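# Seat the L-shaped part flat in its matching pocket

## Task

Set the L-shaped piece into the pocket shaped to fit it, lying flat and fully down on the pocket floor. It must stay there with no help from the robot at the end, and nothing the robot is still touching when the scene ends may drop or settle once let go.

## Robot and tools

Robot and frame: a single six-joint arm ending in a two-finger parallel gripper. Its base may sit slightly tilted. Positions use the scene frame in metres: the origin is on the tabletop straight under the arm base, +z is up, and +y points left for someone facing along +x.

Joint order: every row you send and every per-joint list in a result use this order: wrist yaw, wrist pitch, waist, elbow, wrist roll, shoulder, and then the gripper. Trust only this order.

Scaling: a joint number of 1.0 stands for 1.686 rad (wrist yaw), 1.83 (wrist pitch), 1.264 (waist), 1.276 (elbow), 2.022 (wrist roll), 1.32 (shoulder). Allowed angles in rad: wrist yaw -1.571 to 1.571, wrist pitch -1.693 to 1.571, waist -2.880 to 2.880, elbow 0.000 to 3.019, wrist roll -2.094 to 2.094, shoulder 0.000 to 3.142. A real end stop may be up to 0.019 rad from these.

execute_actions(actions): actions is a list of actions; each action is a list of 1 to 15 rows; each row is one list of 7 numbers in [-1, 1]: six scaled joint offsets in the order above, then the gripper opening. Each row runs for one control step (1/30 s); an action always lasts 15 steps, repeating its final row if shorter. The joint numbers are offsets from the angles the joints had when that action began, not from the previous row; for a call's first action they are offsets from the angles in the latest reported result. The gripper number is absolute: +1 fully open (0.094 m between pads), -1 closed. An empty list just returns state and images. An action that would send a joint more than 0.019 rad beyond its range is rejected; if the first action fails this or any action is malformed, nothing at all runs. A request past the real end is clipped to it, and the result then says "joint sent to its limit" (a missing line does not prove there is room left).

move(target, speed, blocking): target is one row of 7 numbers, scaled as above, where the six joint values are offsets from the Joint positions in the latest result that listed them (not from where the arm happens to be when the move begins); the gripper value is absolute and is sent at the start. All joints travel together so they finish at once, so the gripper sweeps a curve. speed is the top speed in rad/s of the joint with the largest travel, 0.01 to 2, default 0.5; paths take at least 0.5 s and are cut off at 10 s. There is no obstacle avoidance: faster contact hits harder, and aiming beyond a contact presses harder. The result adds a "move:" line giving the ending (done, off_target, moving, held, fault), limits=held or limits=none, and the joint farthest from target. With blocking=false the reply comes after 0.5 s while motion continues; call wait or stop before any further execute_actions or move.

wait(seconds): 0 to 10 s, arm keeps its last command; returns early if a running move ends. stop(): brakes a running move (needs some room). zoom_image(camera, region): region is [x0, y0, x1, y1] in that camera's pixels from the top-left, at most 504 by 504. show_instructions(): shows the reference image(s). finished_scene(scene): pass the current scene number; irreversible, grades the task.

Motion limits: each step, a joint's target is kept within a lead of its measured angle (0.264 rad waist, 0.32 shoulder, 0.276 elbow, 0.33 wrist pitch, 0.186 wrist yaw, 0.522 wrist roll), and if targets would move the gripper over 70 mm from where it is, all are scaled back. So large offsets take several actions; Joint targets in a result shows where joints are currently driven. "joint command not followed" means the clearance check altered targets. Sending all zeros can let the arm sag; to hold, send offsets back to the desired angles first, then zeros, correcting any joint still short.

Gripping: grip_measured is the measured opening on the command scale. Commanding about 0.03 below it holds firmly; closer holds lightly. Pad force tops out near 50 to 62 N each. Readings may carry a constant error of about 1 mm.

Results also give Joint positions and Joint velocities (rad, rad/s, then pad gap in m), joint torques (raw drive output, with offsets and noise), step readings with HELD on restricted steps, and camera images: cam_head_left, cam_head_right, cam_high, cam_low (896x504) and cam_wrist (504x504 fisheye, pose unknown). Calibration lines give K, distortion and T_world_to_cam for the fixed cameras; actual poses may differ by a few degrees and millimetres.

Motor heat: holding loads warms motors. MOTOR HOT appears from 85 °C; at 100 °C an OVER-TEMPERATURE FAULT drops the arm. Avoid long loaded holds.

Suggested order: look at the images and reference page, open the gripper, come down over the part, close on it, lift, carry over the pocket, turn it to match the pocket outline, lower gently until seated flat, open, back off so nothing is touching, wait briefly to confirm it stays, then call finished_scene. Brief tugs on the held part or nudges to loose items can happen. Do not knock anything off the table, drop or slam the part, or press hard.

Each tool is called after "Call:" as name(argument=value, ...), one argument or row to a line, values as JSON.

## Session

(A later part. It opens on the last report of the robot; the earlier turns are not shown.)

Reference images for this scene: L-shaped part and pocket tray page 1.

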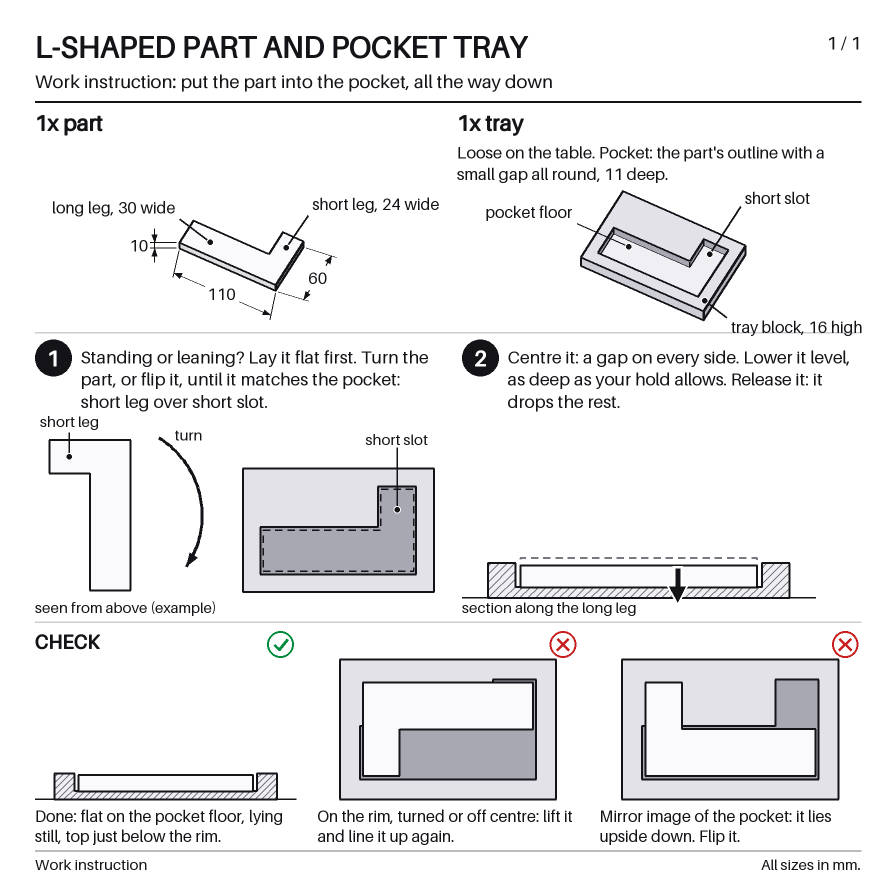

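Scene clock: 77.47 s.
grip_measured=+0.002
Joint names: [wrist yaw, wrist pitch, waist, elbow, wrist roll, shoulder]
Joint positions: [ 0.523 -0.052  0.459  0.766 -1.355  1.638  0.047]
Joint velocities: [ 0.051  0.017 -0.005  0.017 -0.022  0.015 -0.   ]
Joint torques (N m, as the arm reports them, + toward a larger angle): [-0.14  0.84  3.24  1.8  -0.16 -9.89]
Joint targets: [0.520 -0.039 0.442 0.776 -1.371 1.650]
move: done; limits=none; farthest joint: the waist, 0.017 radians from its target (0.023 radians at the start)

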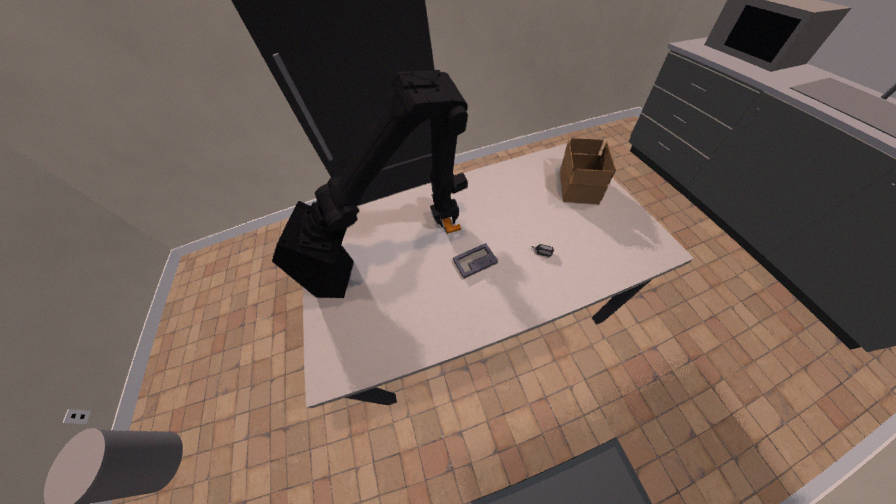

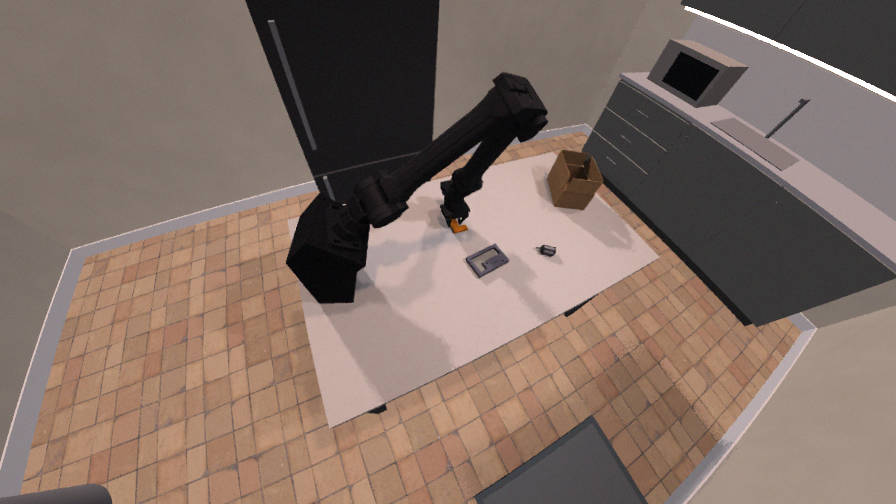

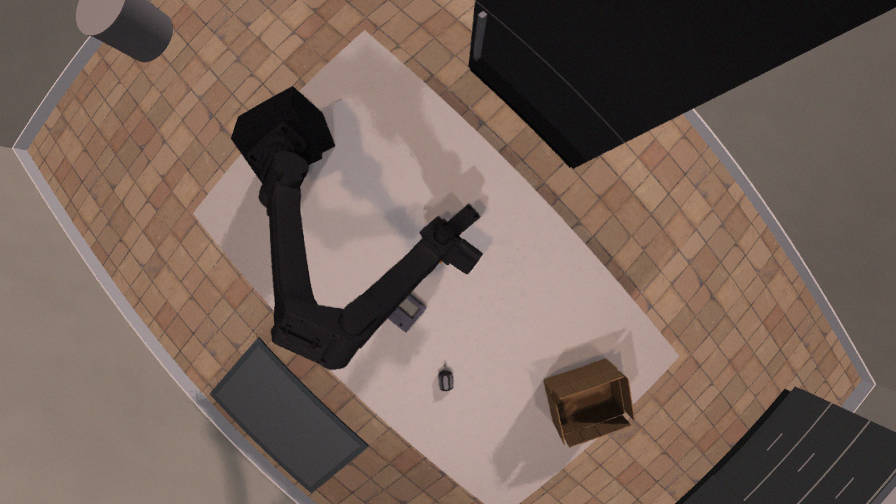

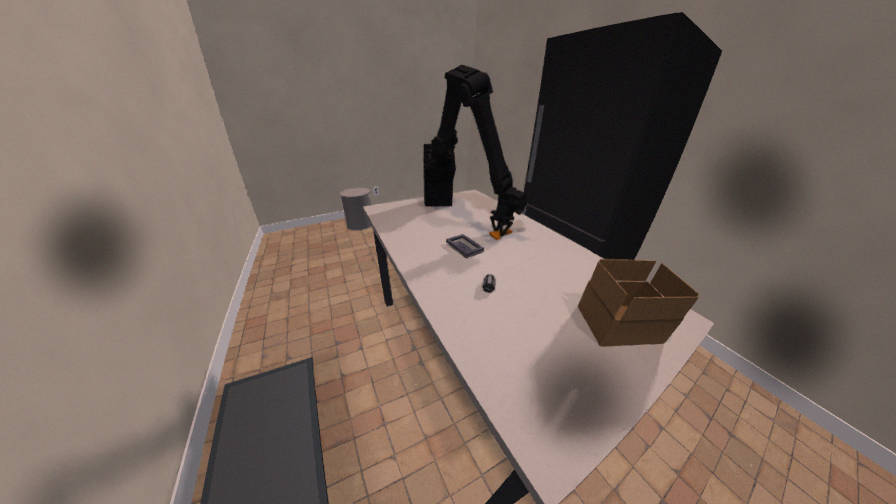

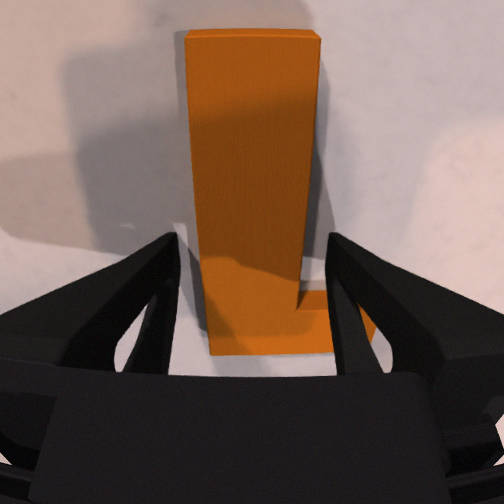

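Call:
execute_actions(
  actions=[
    [[-0.0018,0.0071,-0.0134,0.0078,-0.0079,0.0091,-0.1],[-0.0018,0.0071,-0.0134,0.0078,-0.0079,0.0091,-0.15],[-0.0018,0.0071,-0.0134,0.0078,-0.0079,0.0091,-0.2],[-0.0018,0.0071,-0.0134,0.0078,-0.0079,0.0091,-0.24],[-0.0018,0.0071,-0.0134,0.0078,-0.0079,0.0091,-0.27],[-0.0018,0.0071,-0.0134,0.0078,-0.0079,0.0091,-0.30],[-0.0018,0.0071,-0.0134,0.0078,-0.0079,0.0091,-0.32],[-0.0018,0.0071,-0.0134,0.0078,-0.0079,0.0091,-0.33],[-0.0018,0.0071,-0.0134,0.0078,-0.0079,0.0091,-0.34],[-0.0018,0.0071,-0.0134,0.0078,-0.0079,0.0091,-0.35],[-0.0018,0.0071,-0.0134,0.0078,-0.0079,0.0091,-0.36],[-0.0018,0.0071,-0.0134,0.0078,-0.0079,0.0091,-0.37],[-0.0018,0.0071,-0.0134,0.0078,-0.0079,0.0091,-0.38],[-0.0018,0.0071,-0.0134,0.0078,-0.0079,0.0091,-0.395],[-0.0018,0.0071,-0.0134,0.0078,-0.0079,0.0091,-0.41]],
  ],
)

Call:
wait(
  seconds=0.5,
)

Scene clock: 79.50 s.
grip_measured=-0.371
Joint names: [wrist yaw, wrist pitch, waist, elbow, wrist roll, shoulder]
Joint positions: [ 0.523 -0.052  0.459  0.767 -1.356  1.638  0.03 ]
Joint velocities: [-0.037 -0.012 -0.015 -0.007  0.022 -0.005  0.001]
Joint torques (N m, as the arm reports them, + toward a larger angle): [-0.16  0.8   3.28  1.71 -0.16 -9.89]
Joint targets: [0.520 -0.039 0.442 0.776 -1.371 1.650]
Step readings (joint positions):
0: [0.523 -0.052 0.459 0.766 -1.355 1.638]
1: [0.523 -0.052 0.459 0.766 -1.355 1.638]
2: [0.523 -0.052 0.459 0.766 -1.355 1.638]
4: [0.523 -0.052 0.459 0.766 -1.355 1.638]
8: [0.523 -0.052 0.459 0.767 -1.356 1.638]
15: Joint positions above

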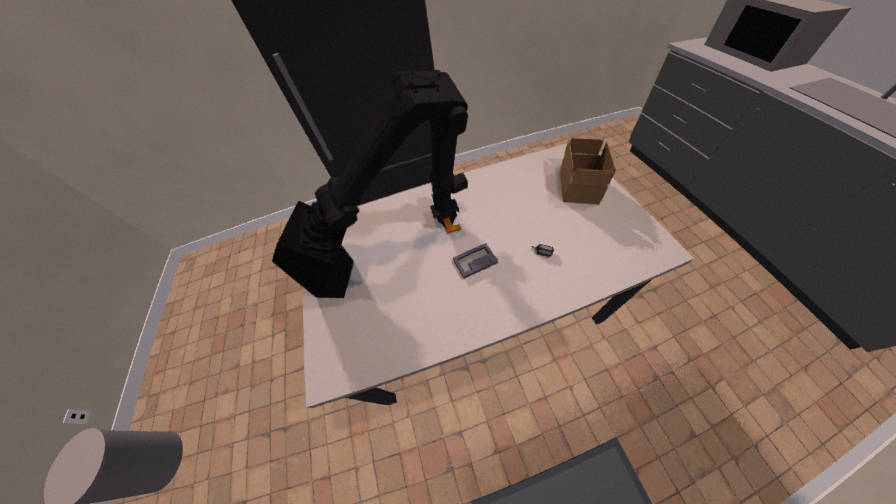

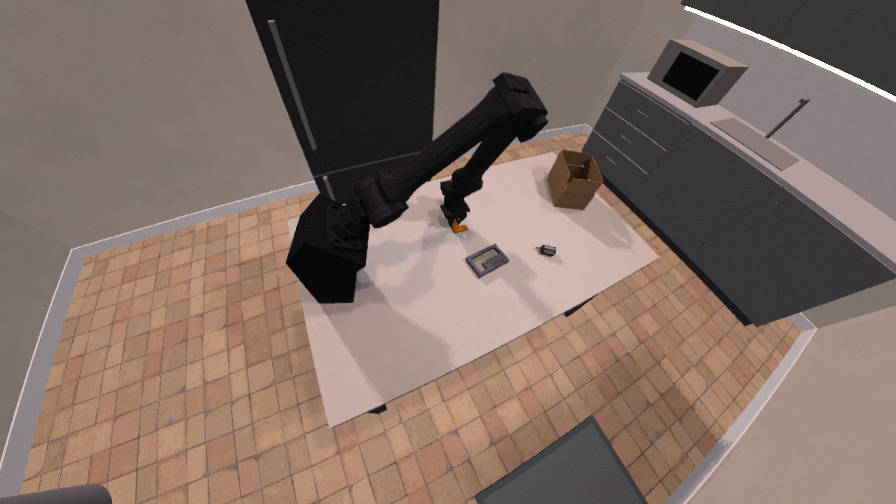

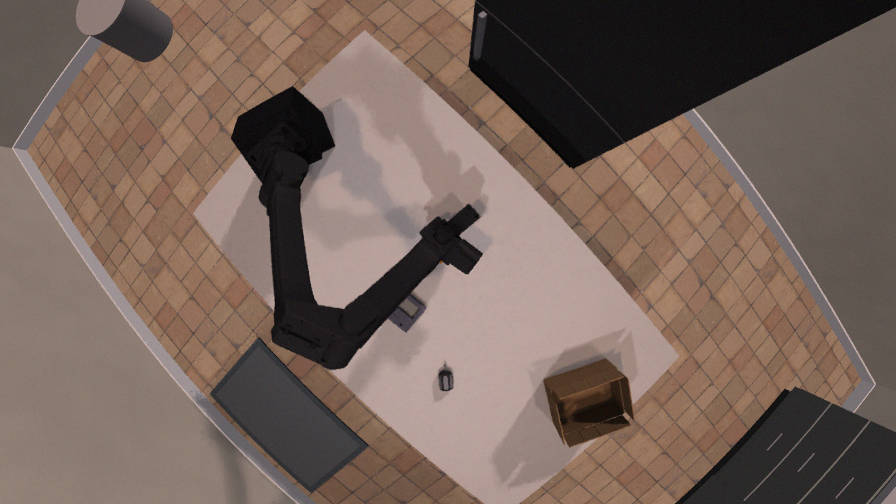

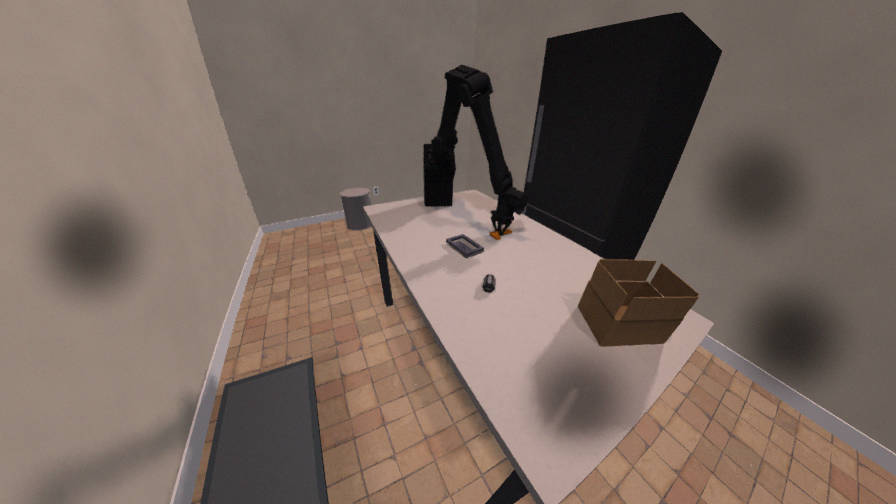

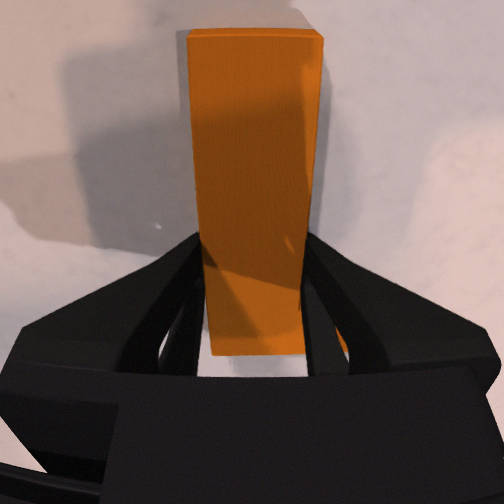

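Scene clock: 80.00 s.
grip_measured=-0.371
Joint names: [wrist yaw, wrist pitch, waist, elbow, wrist roll, shoulder]
Joint positions: [ 0.523 -0.052  0.459  0.767 -1.356  1.638  0.03 ]
Joint velocities: [-0.095 -0.012  0.005 -0.012  0.051 -0.005 -0.   ]
Joint torques (N m, as the arm reports them, + toward a larger angle): [-0.15  0.82  3.35  1.76 -0.15 -9.92]
Joint targets: [0.520 -0.039 0.442 0.776 -1.371 1.650]
wait: 0.50 s; at rest by 0.17 s

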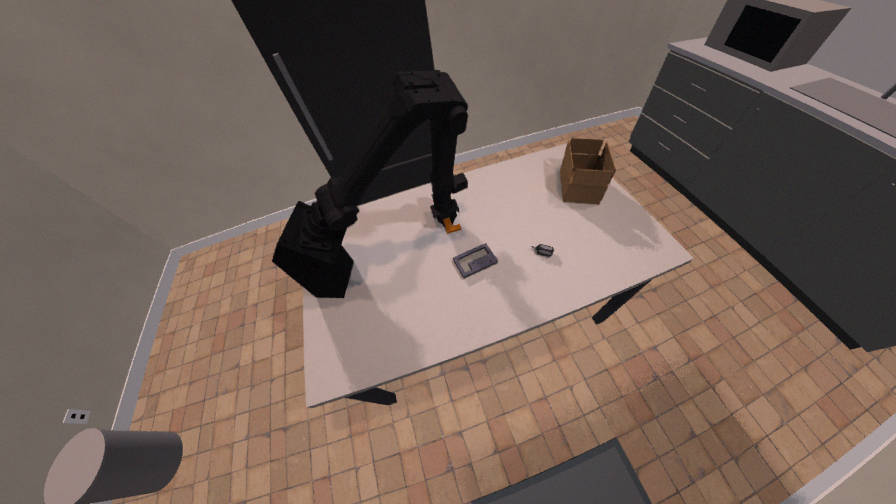

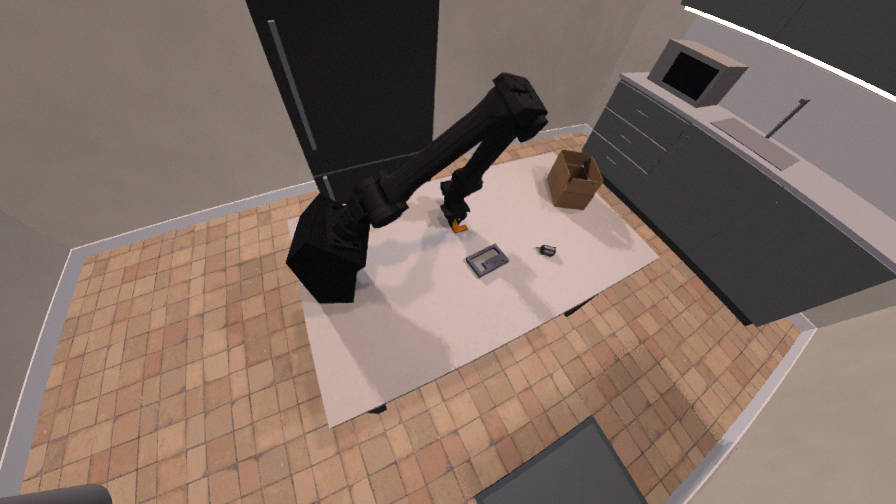

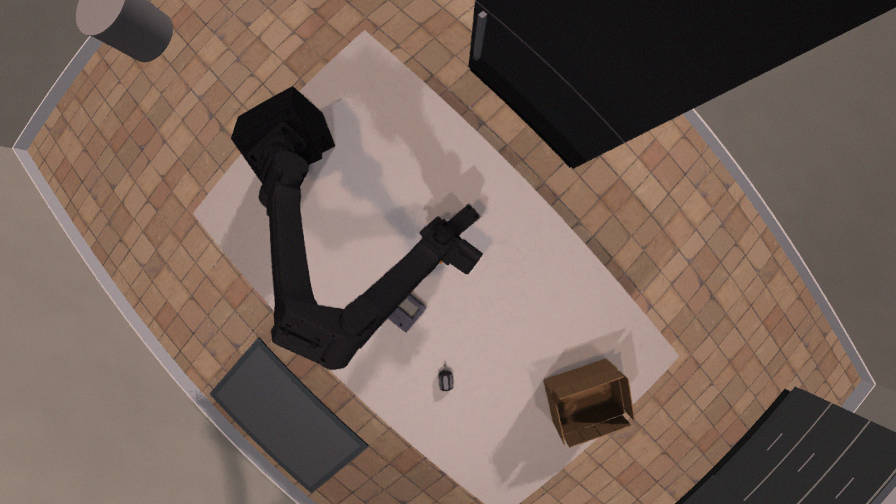

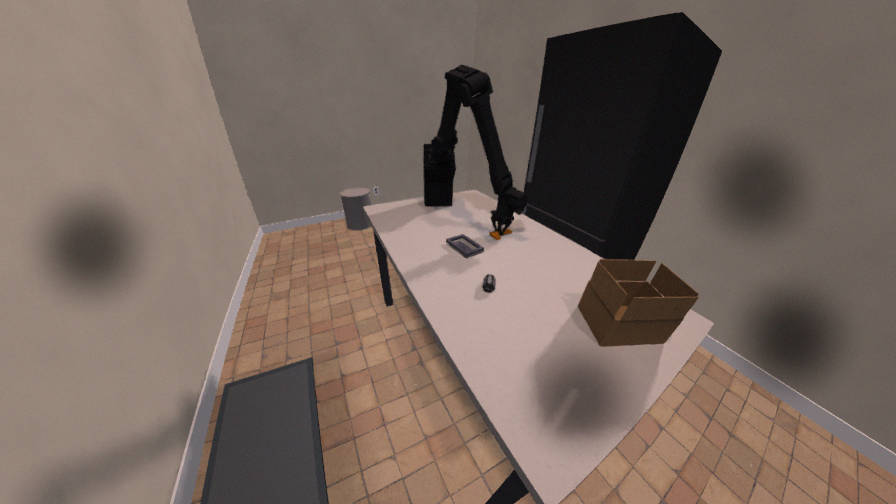

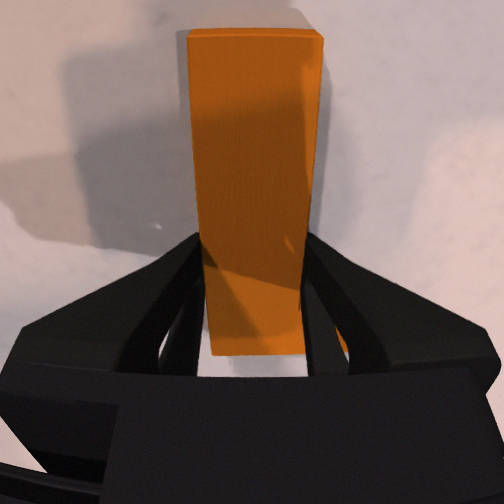

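Call:
move(
  target=[0.022,-0.068,0.053,-0.027,0.05,-0.092,-0.41],
  speed=0.2,
)

Scene clock: 84.83 s.
grip_measured=-0.371
Joint names: [wrist yaw, wrist pitch, waist, elbow, wrist roll, shoulder]
Joint positions: [ 0.557 -0.166  0.508  0.735 -1.271  1.533  0.03 ]
Joint velocities: [ 0.022  0.007 -0.015 -0.007 -0.081 -0.015 -0.   ]
Joint torques (N m, as the arm reports them, + toward a larger angle): [  0.15  -0.16   5.6    1.43   0.15 -11.48]
Joint targets: [0.560 -0.177 0.526 0.732 -1.255 1.517]
move: done; limits=none; farthest joint: the waist, 0.018 radians from its target (0.067 radians at the start)

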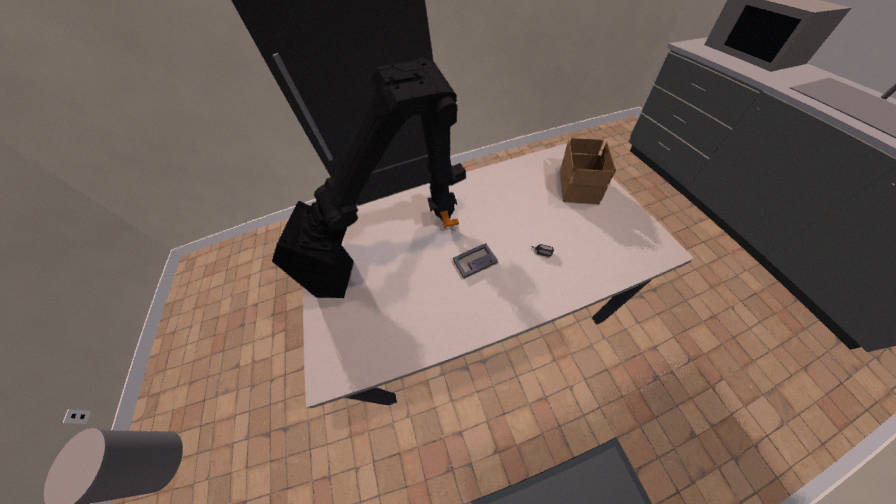

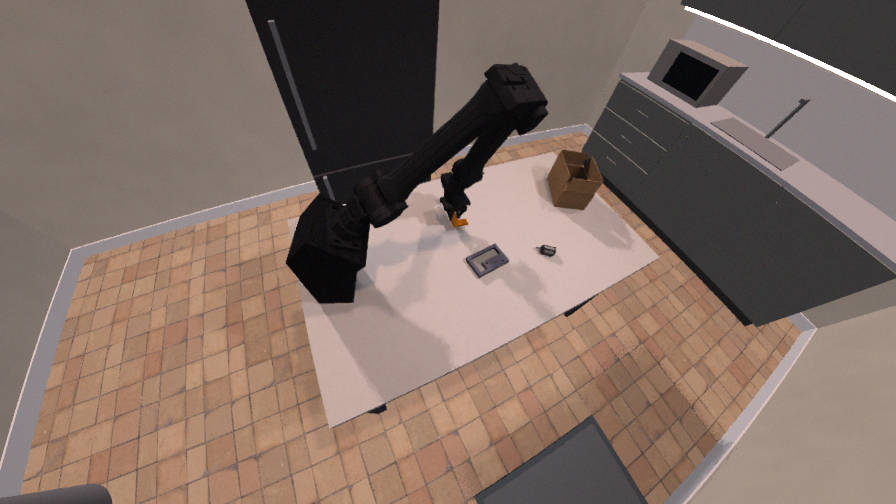

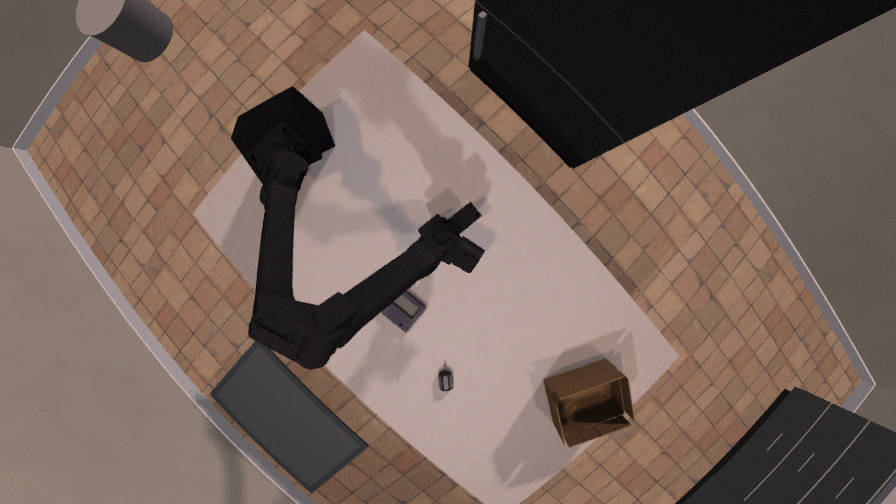

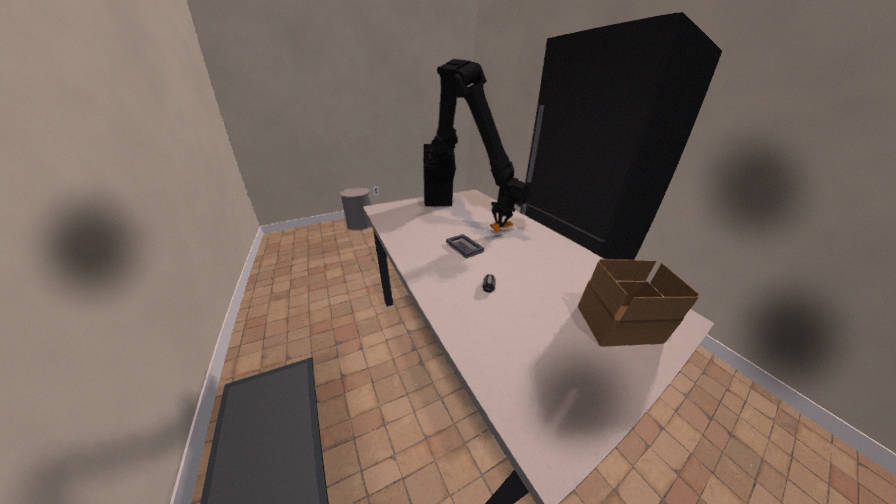

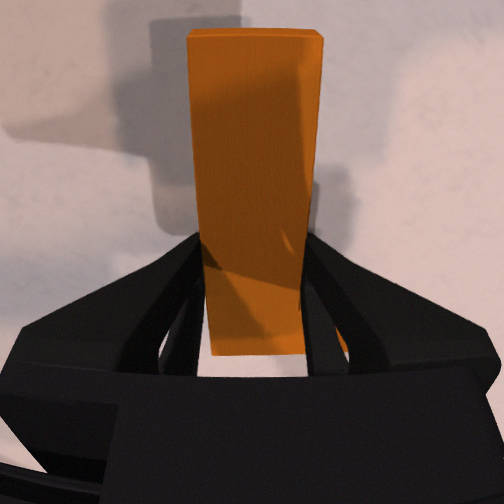

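Call:
move(
  target=[-0.192,-0.037,-0.396,0.026,0.4955,-0.164,-0.41],
  speed=0.55,
)

Scene clock: 87.90 s.
grip_measured=-0.371
Joint names: [wrist yaw, wrist pitch, waist, elbow, wrist roll, shoulder]
Joint positions: [ 0.236 -0.222  0.015  0.751 -0.285  1.337  0.03 ]
Joint velocities: [ 0.037 -0.007 -0.015 -0.017  0.037 -0.015 -0.   ]
Joint torques (N m, as the arm reports them, + toward a larger angle): [ -0.09  -0.07   0.64   4.27   0.16 -13.21]
Joint targets: [0.233 -0.234 0.008 0.769 -0.269 1.316]
move: off_target; limits=none; farthest joint: the shoulder, 0.021 radians from its target (0.216 radians at the start)

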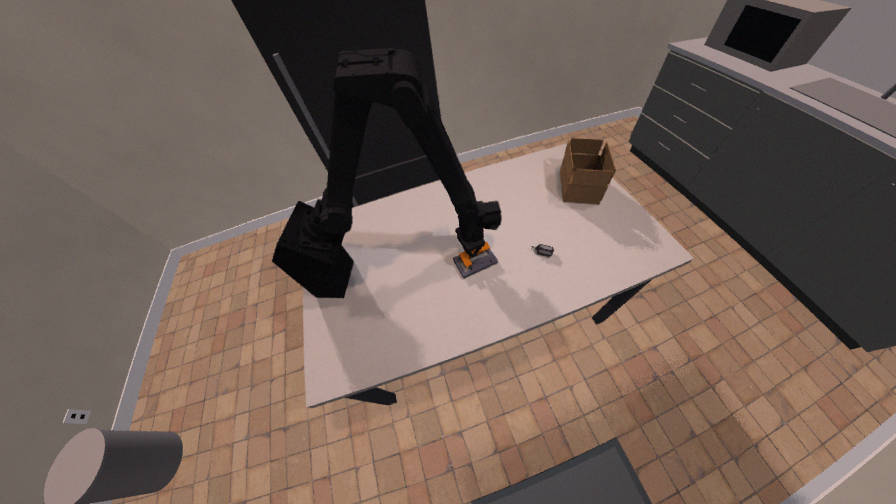

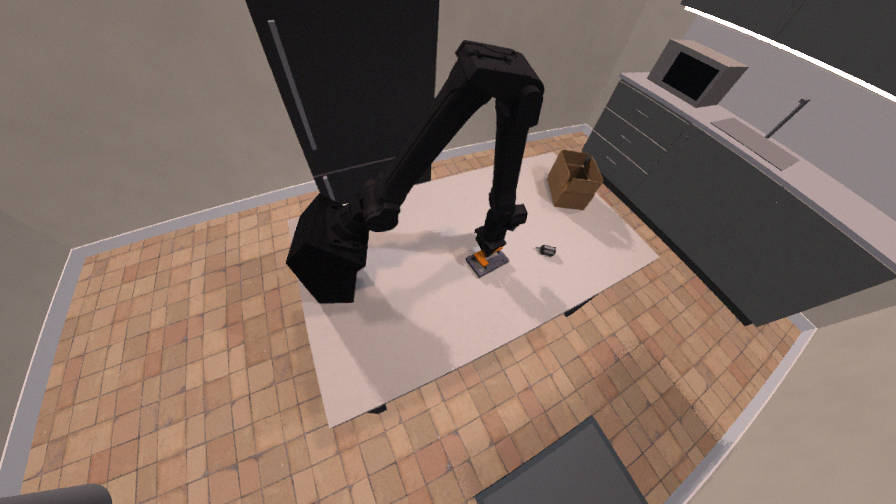

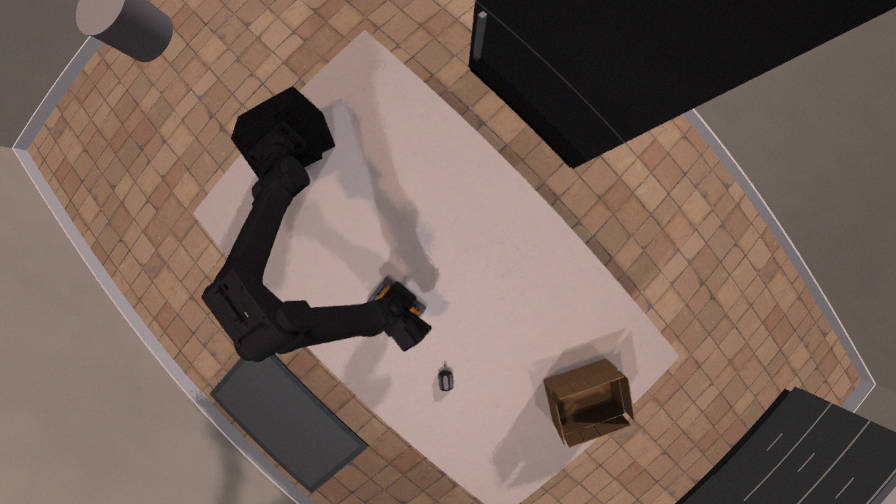

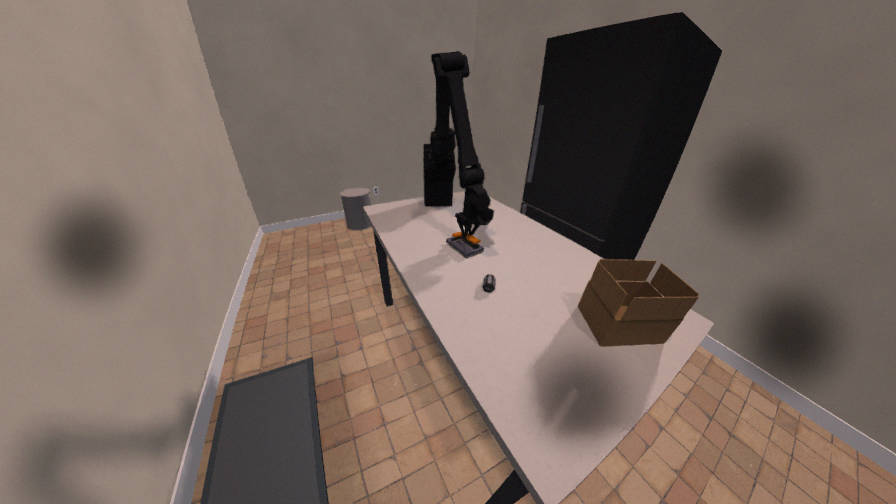

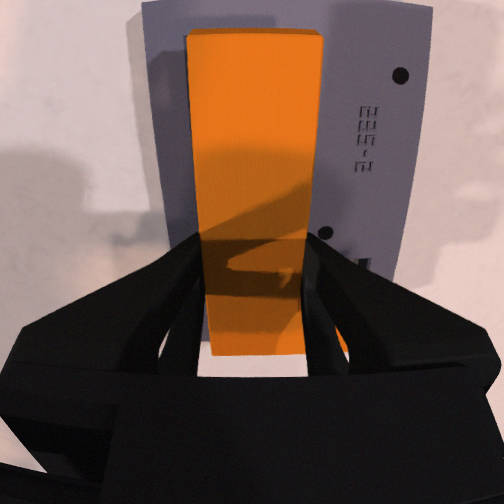

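Call:
move(
  target=[-0.0036,0.0216,-0.0079,0.0243,0.0079,0.0242,-0.41],
  speed=0.06,
)

Call:
zoom_image(
  camera="cam_wrist",
  region=[120, 0, 480, 360],
)

Scene clock: 90.13 s.
grip_measured=-0.371
Joint names: [wrist yaw, wrist pitch, waist, elbow, wrist roll, shoulder]
Joint positions: [ 0.234 -0.196  0.015  0.764 -0.284  1.359  0.03 ]
Joint velocities: [ 0.022 -0.007 -0.005 -0.007  0.037 -0.005  0.   ]
Joint torques (N m, as the arm reports them, + toward a larger angle): [ -0.1    0.92   0.47   4.32   0.16 -11.01]
Joint targets: [0.230 -0.183 0.005 0.782 -0.269 1.369]
move: done; limits=none; farthest joint: the elbow, 0.018 radians from its target (0.031 radians at the start)

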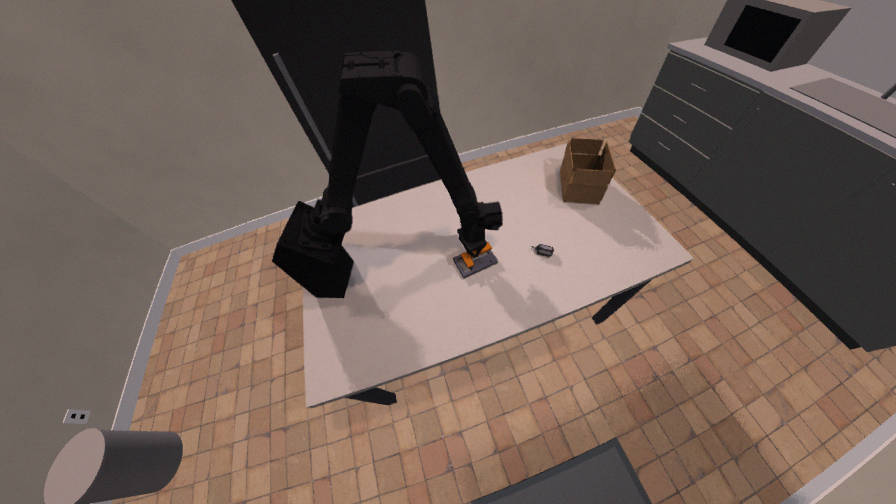

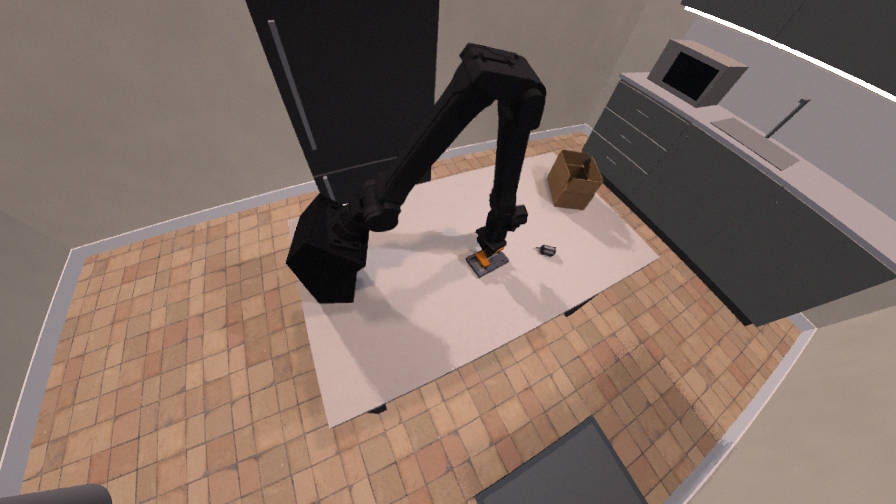

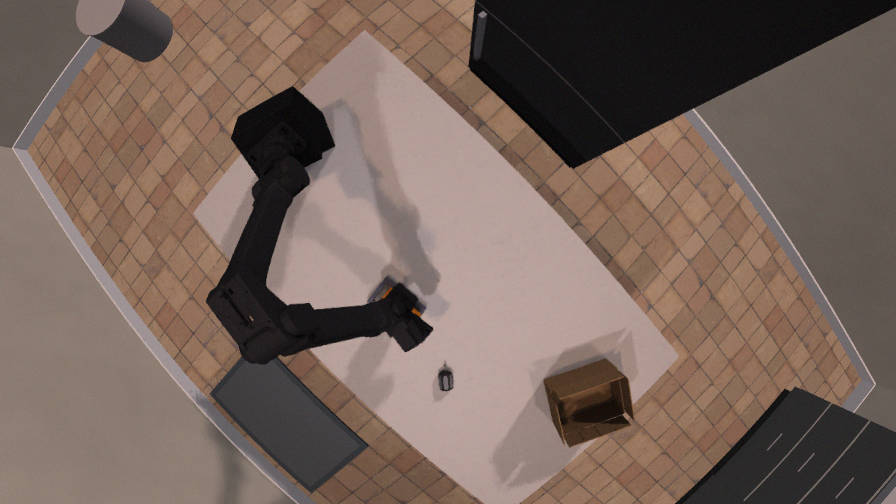

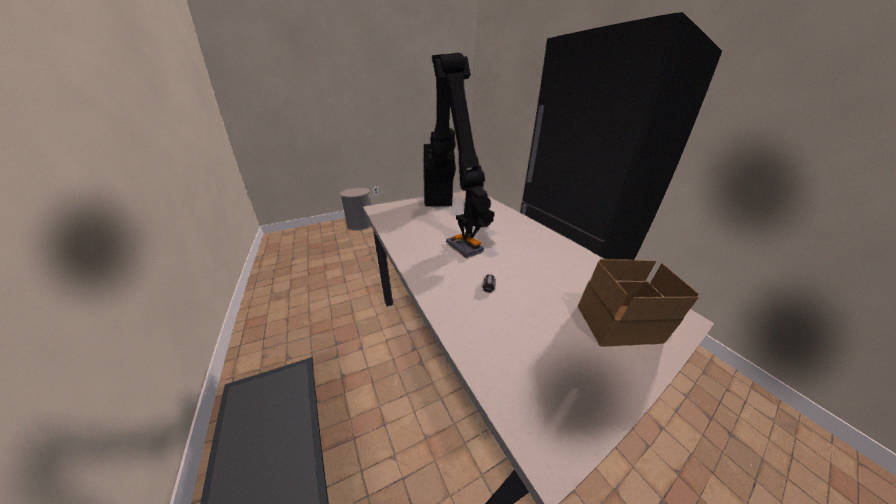

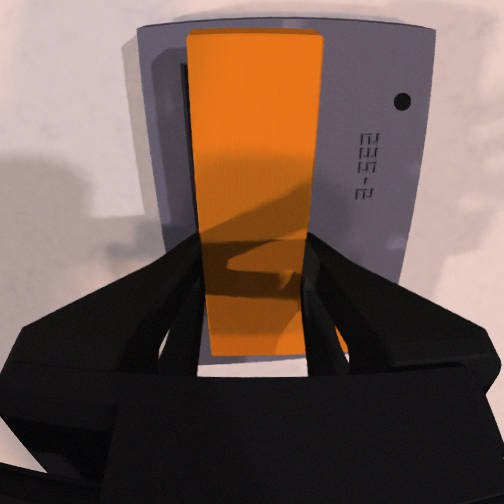

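Region (120, 0, 480, 360) of cam_wrist's 504x504 image, scaled by 1.400, with more detail than that image has.

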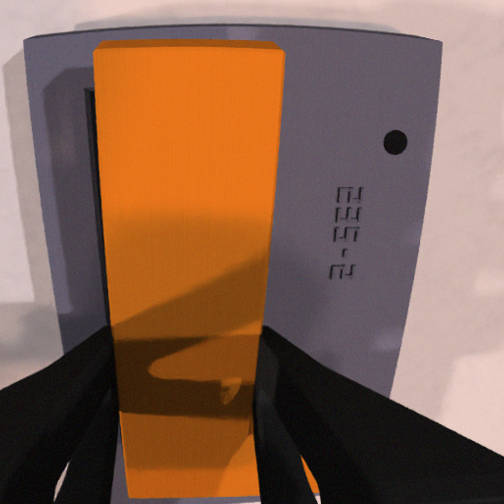

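Call:
zoom_image(
  camera="cam_wrist",
  region=[130, 10, 250, 250],
)

Call:
zoom_image(
  camera="cam_head_left",
  region=[440, 225, 520, 285],
)

Region (130, 10, 250, 250) of cam_wrist's 504x504 image, scaled by 2.100, with more detail than that image has.

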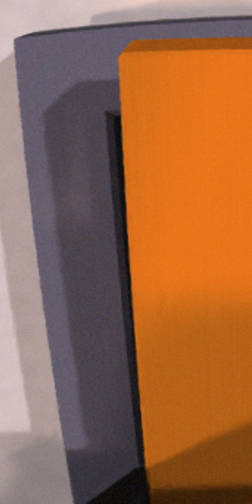

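Region (440, 225, 520, 285) of cam_head_left's 896x504 image, scaled by 6.300, with more detail than that image has; it fills the top 378 rows of this view, and the rest is white.

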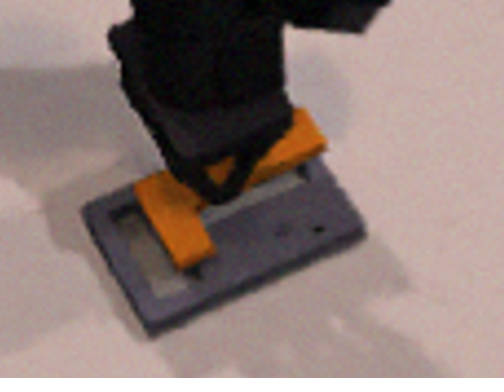

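Call:
move(
  target=[-0.0047,0.0235,-0.015,-0.0235,-0.0183,0.0076,-0.41],
  speed=0.06,
)

Call:
zoom_image(
  camera="cam_wrist",
  region=[130, 0, 380, 250],
)

Scene clock: 93.90 s.
grip_measured=-0.371
Joint names: [wrist yaw, wrist pitch, waist, elbow, wrist roll, shoulder]
Joint positions: [ 0.229 -0.166  0.01   0.736 -0.305  1.359  0.03 ]
Joint velocities: [-0.022  0.002 -0.015  0.017 -0.037  0.015  0.001]
Joint torques (N m, as the arm reports them, + toward a larger angle): [ -0.1    0.97   0.12   2.32  -0.16 -10.78]
Joint targets: [0.226 -0.153 -0.004 0.735 -0.321 1.369]
move: done; limits=none; farthest joint: the wrist roll, 0.016 radians from its target (0.037 radians at the start)

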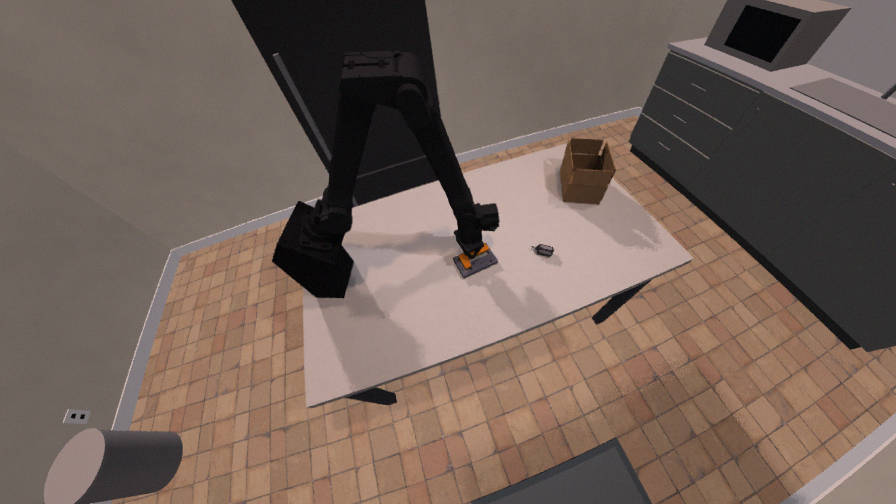

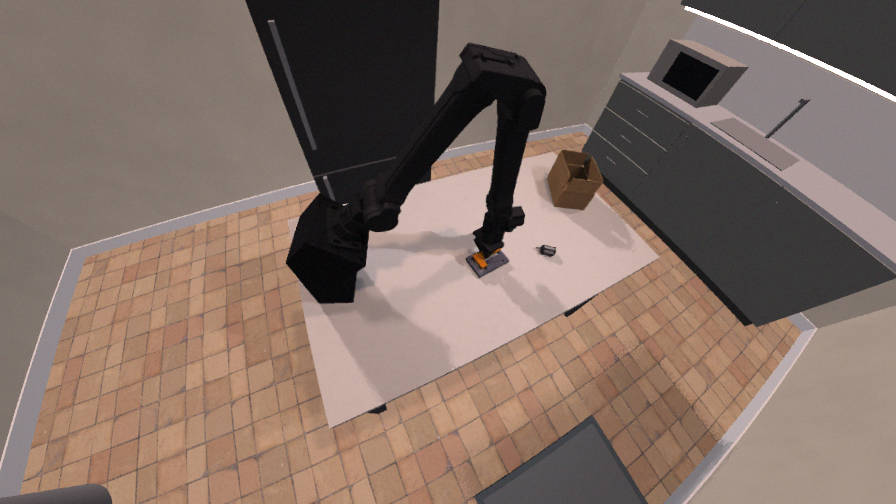

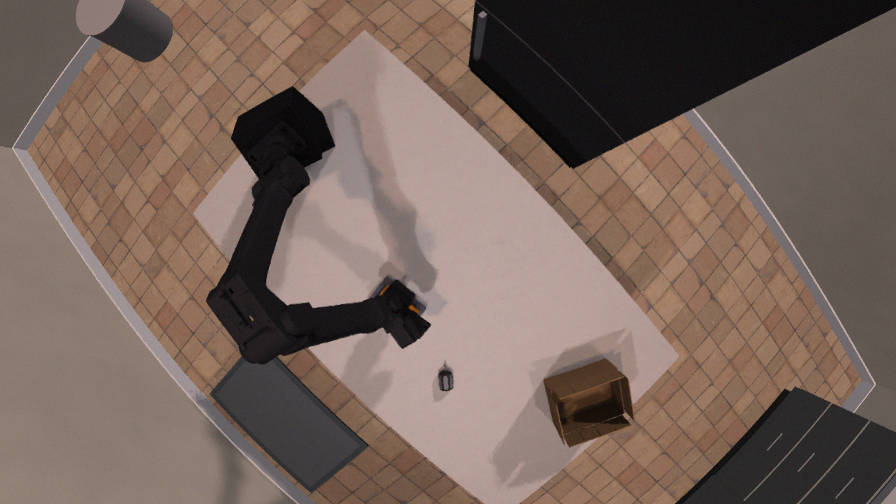

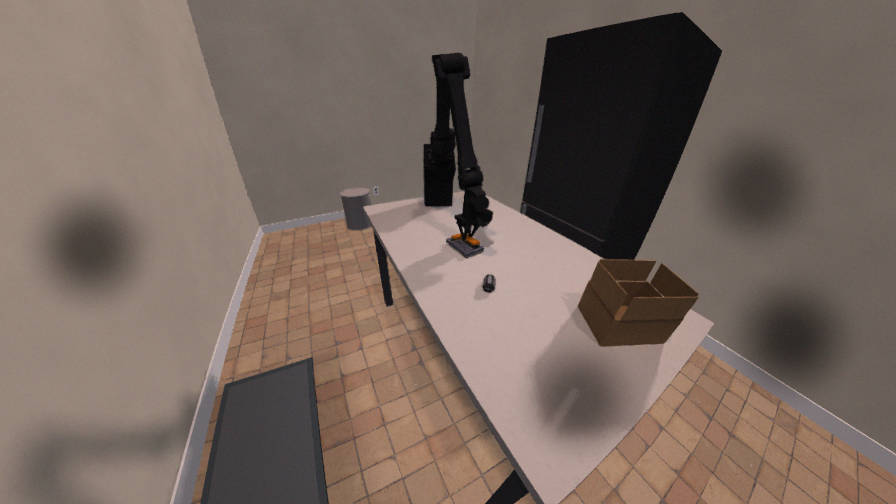

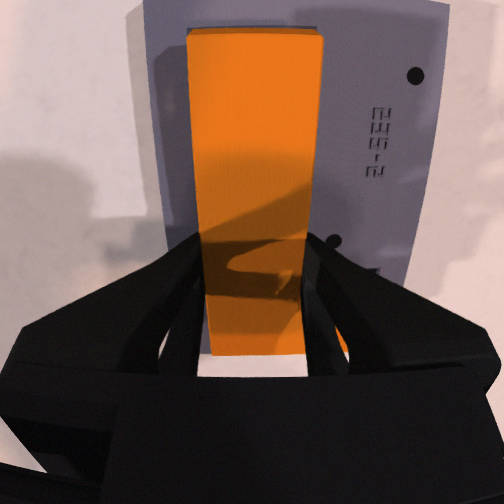

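Region (130, 0, 380, 250) of cam_wrist's 504x504 image, scaled by 2.016, with more detail than that image has.

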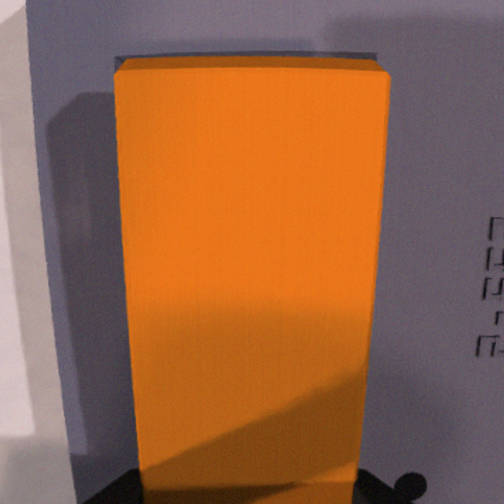

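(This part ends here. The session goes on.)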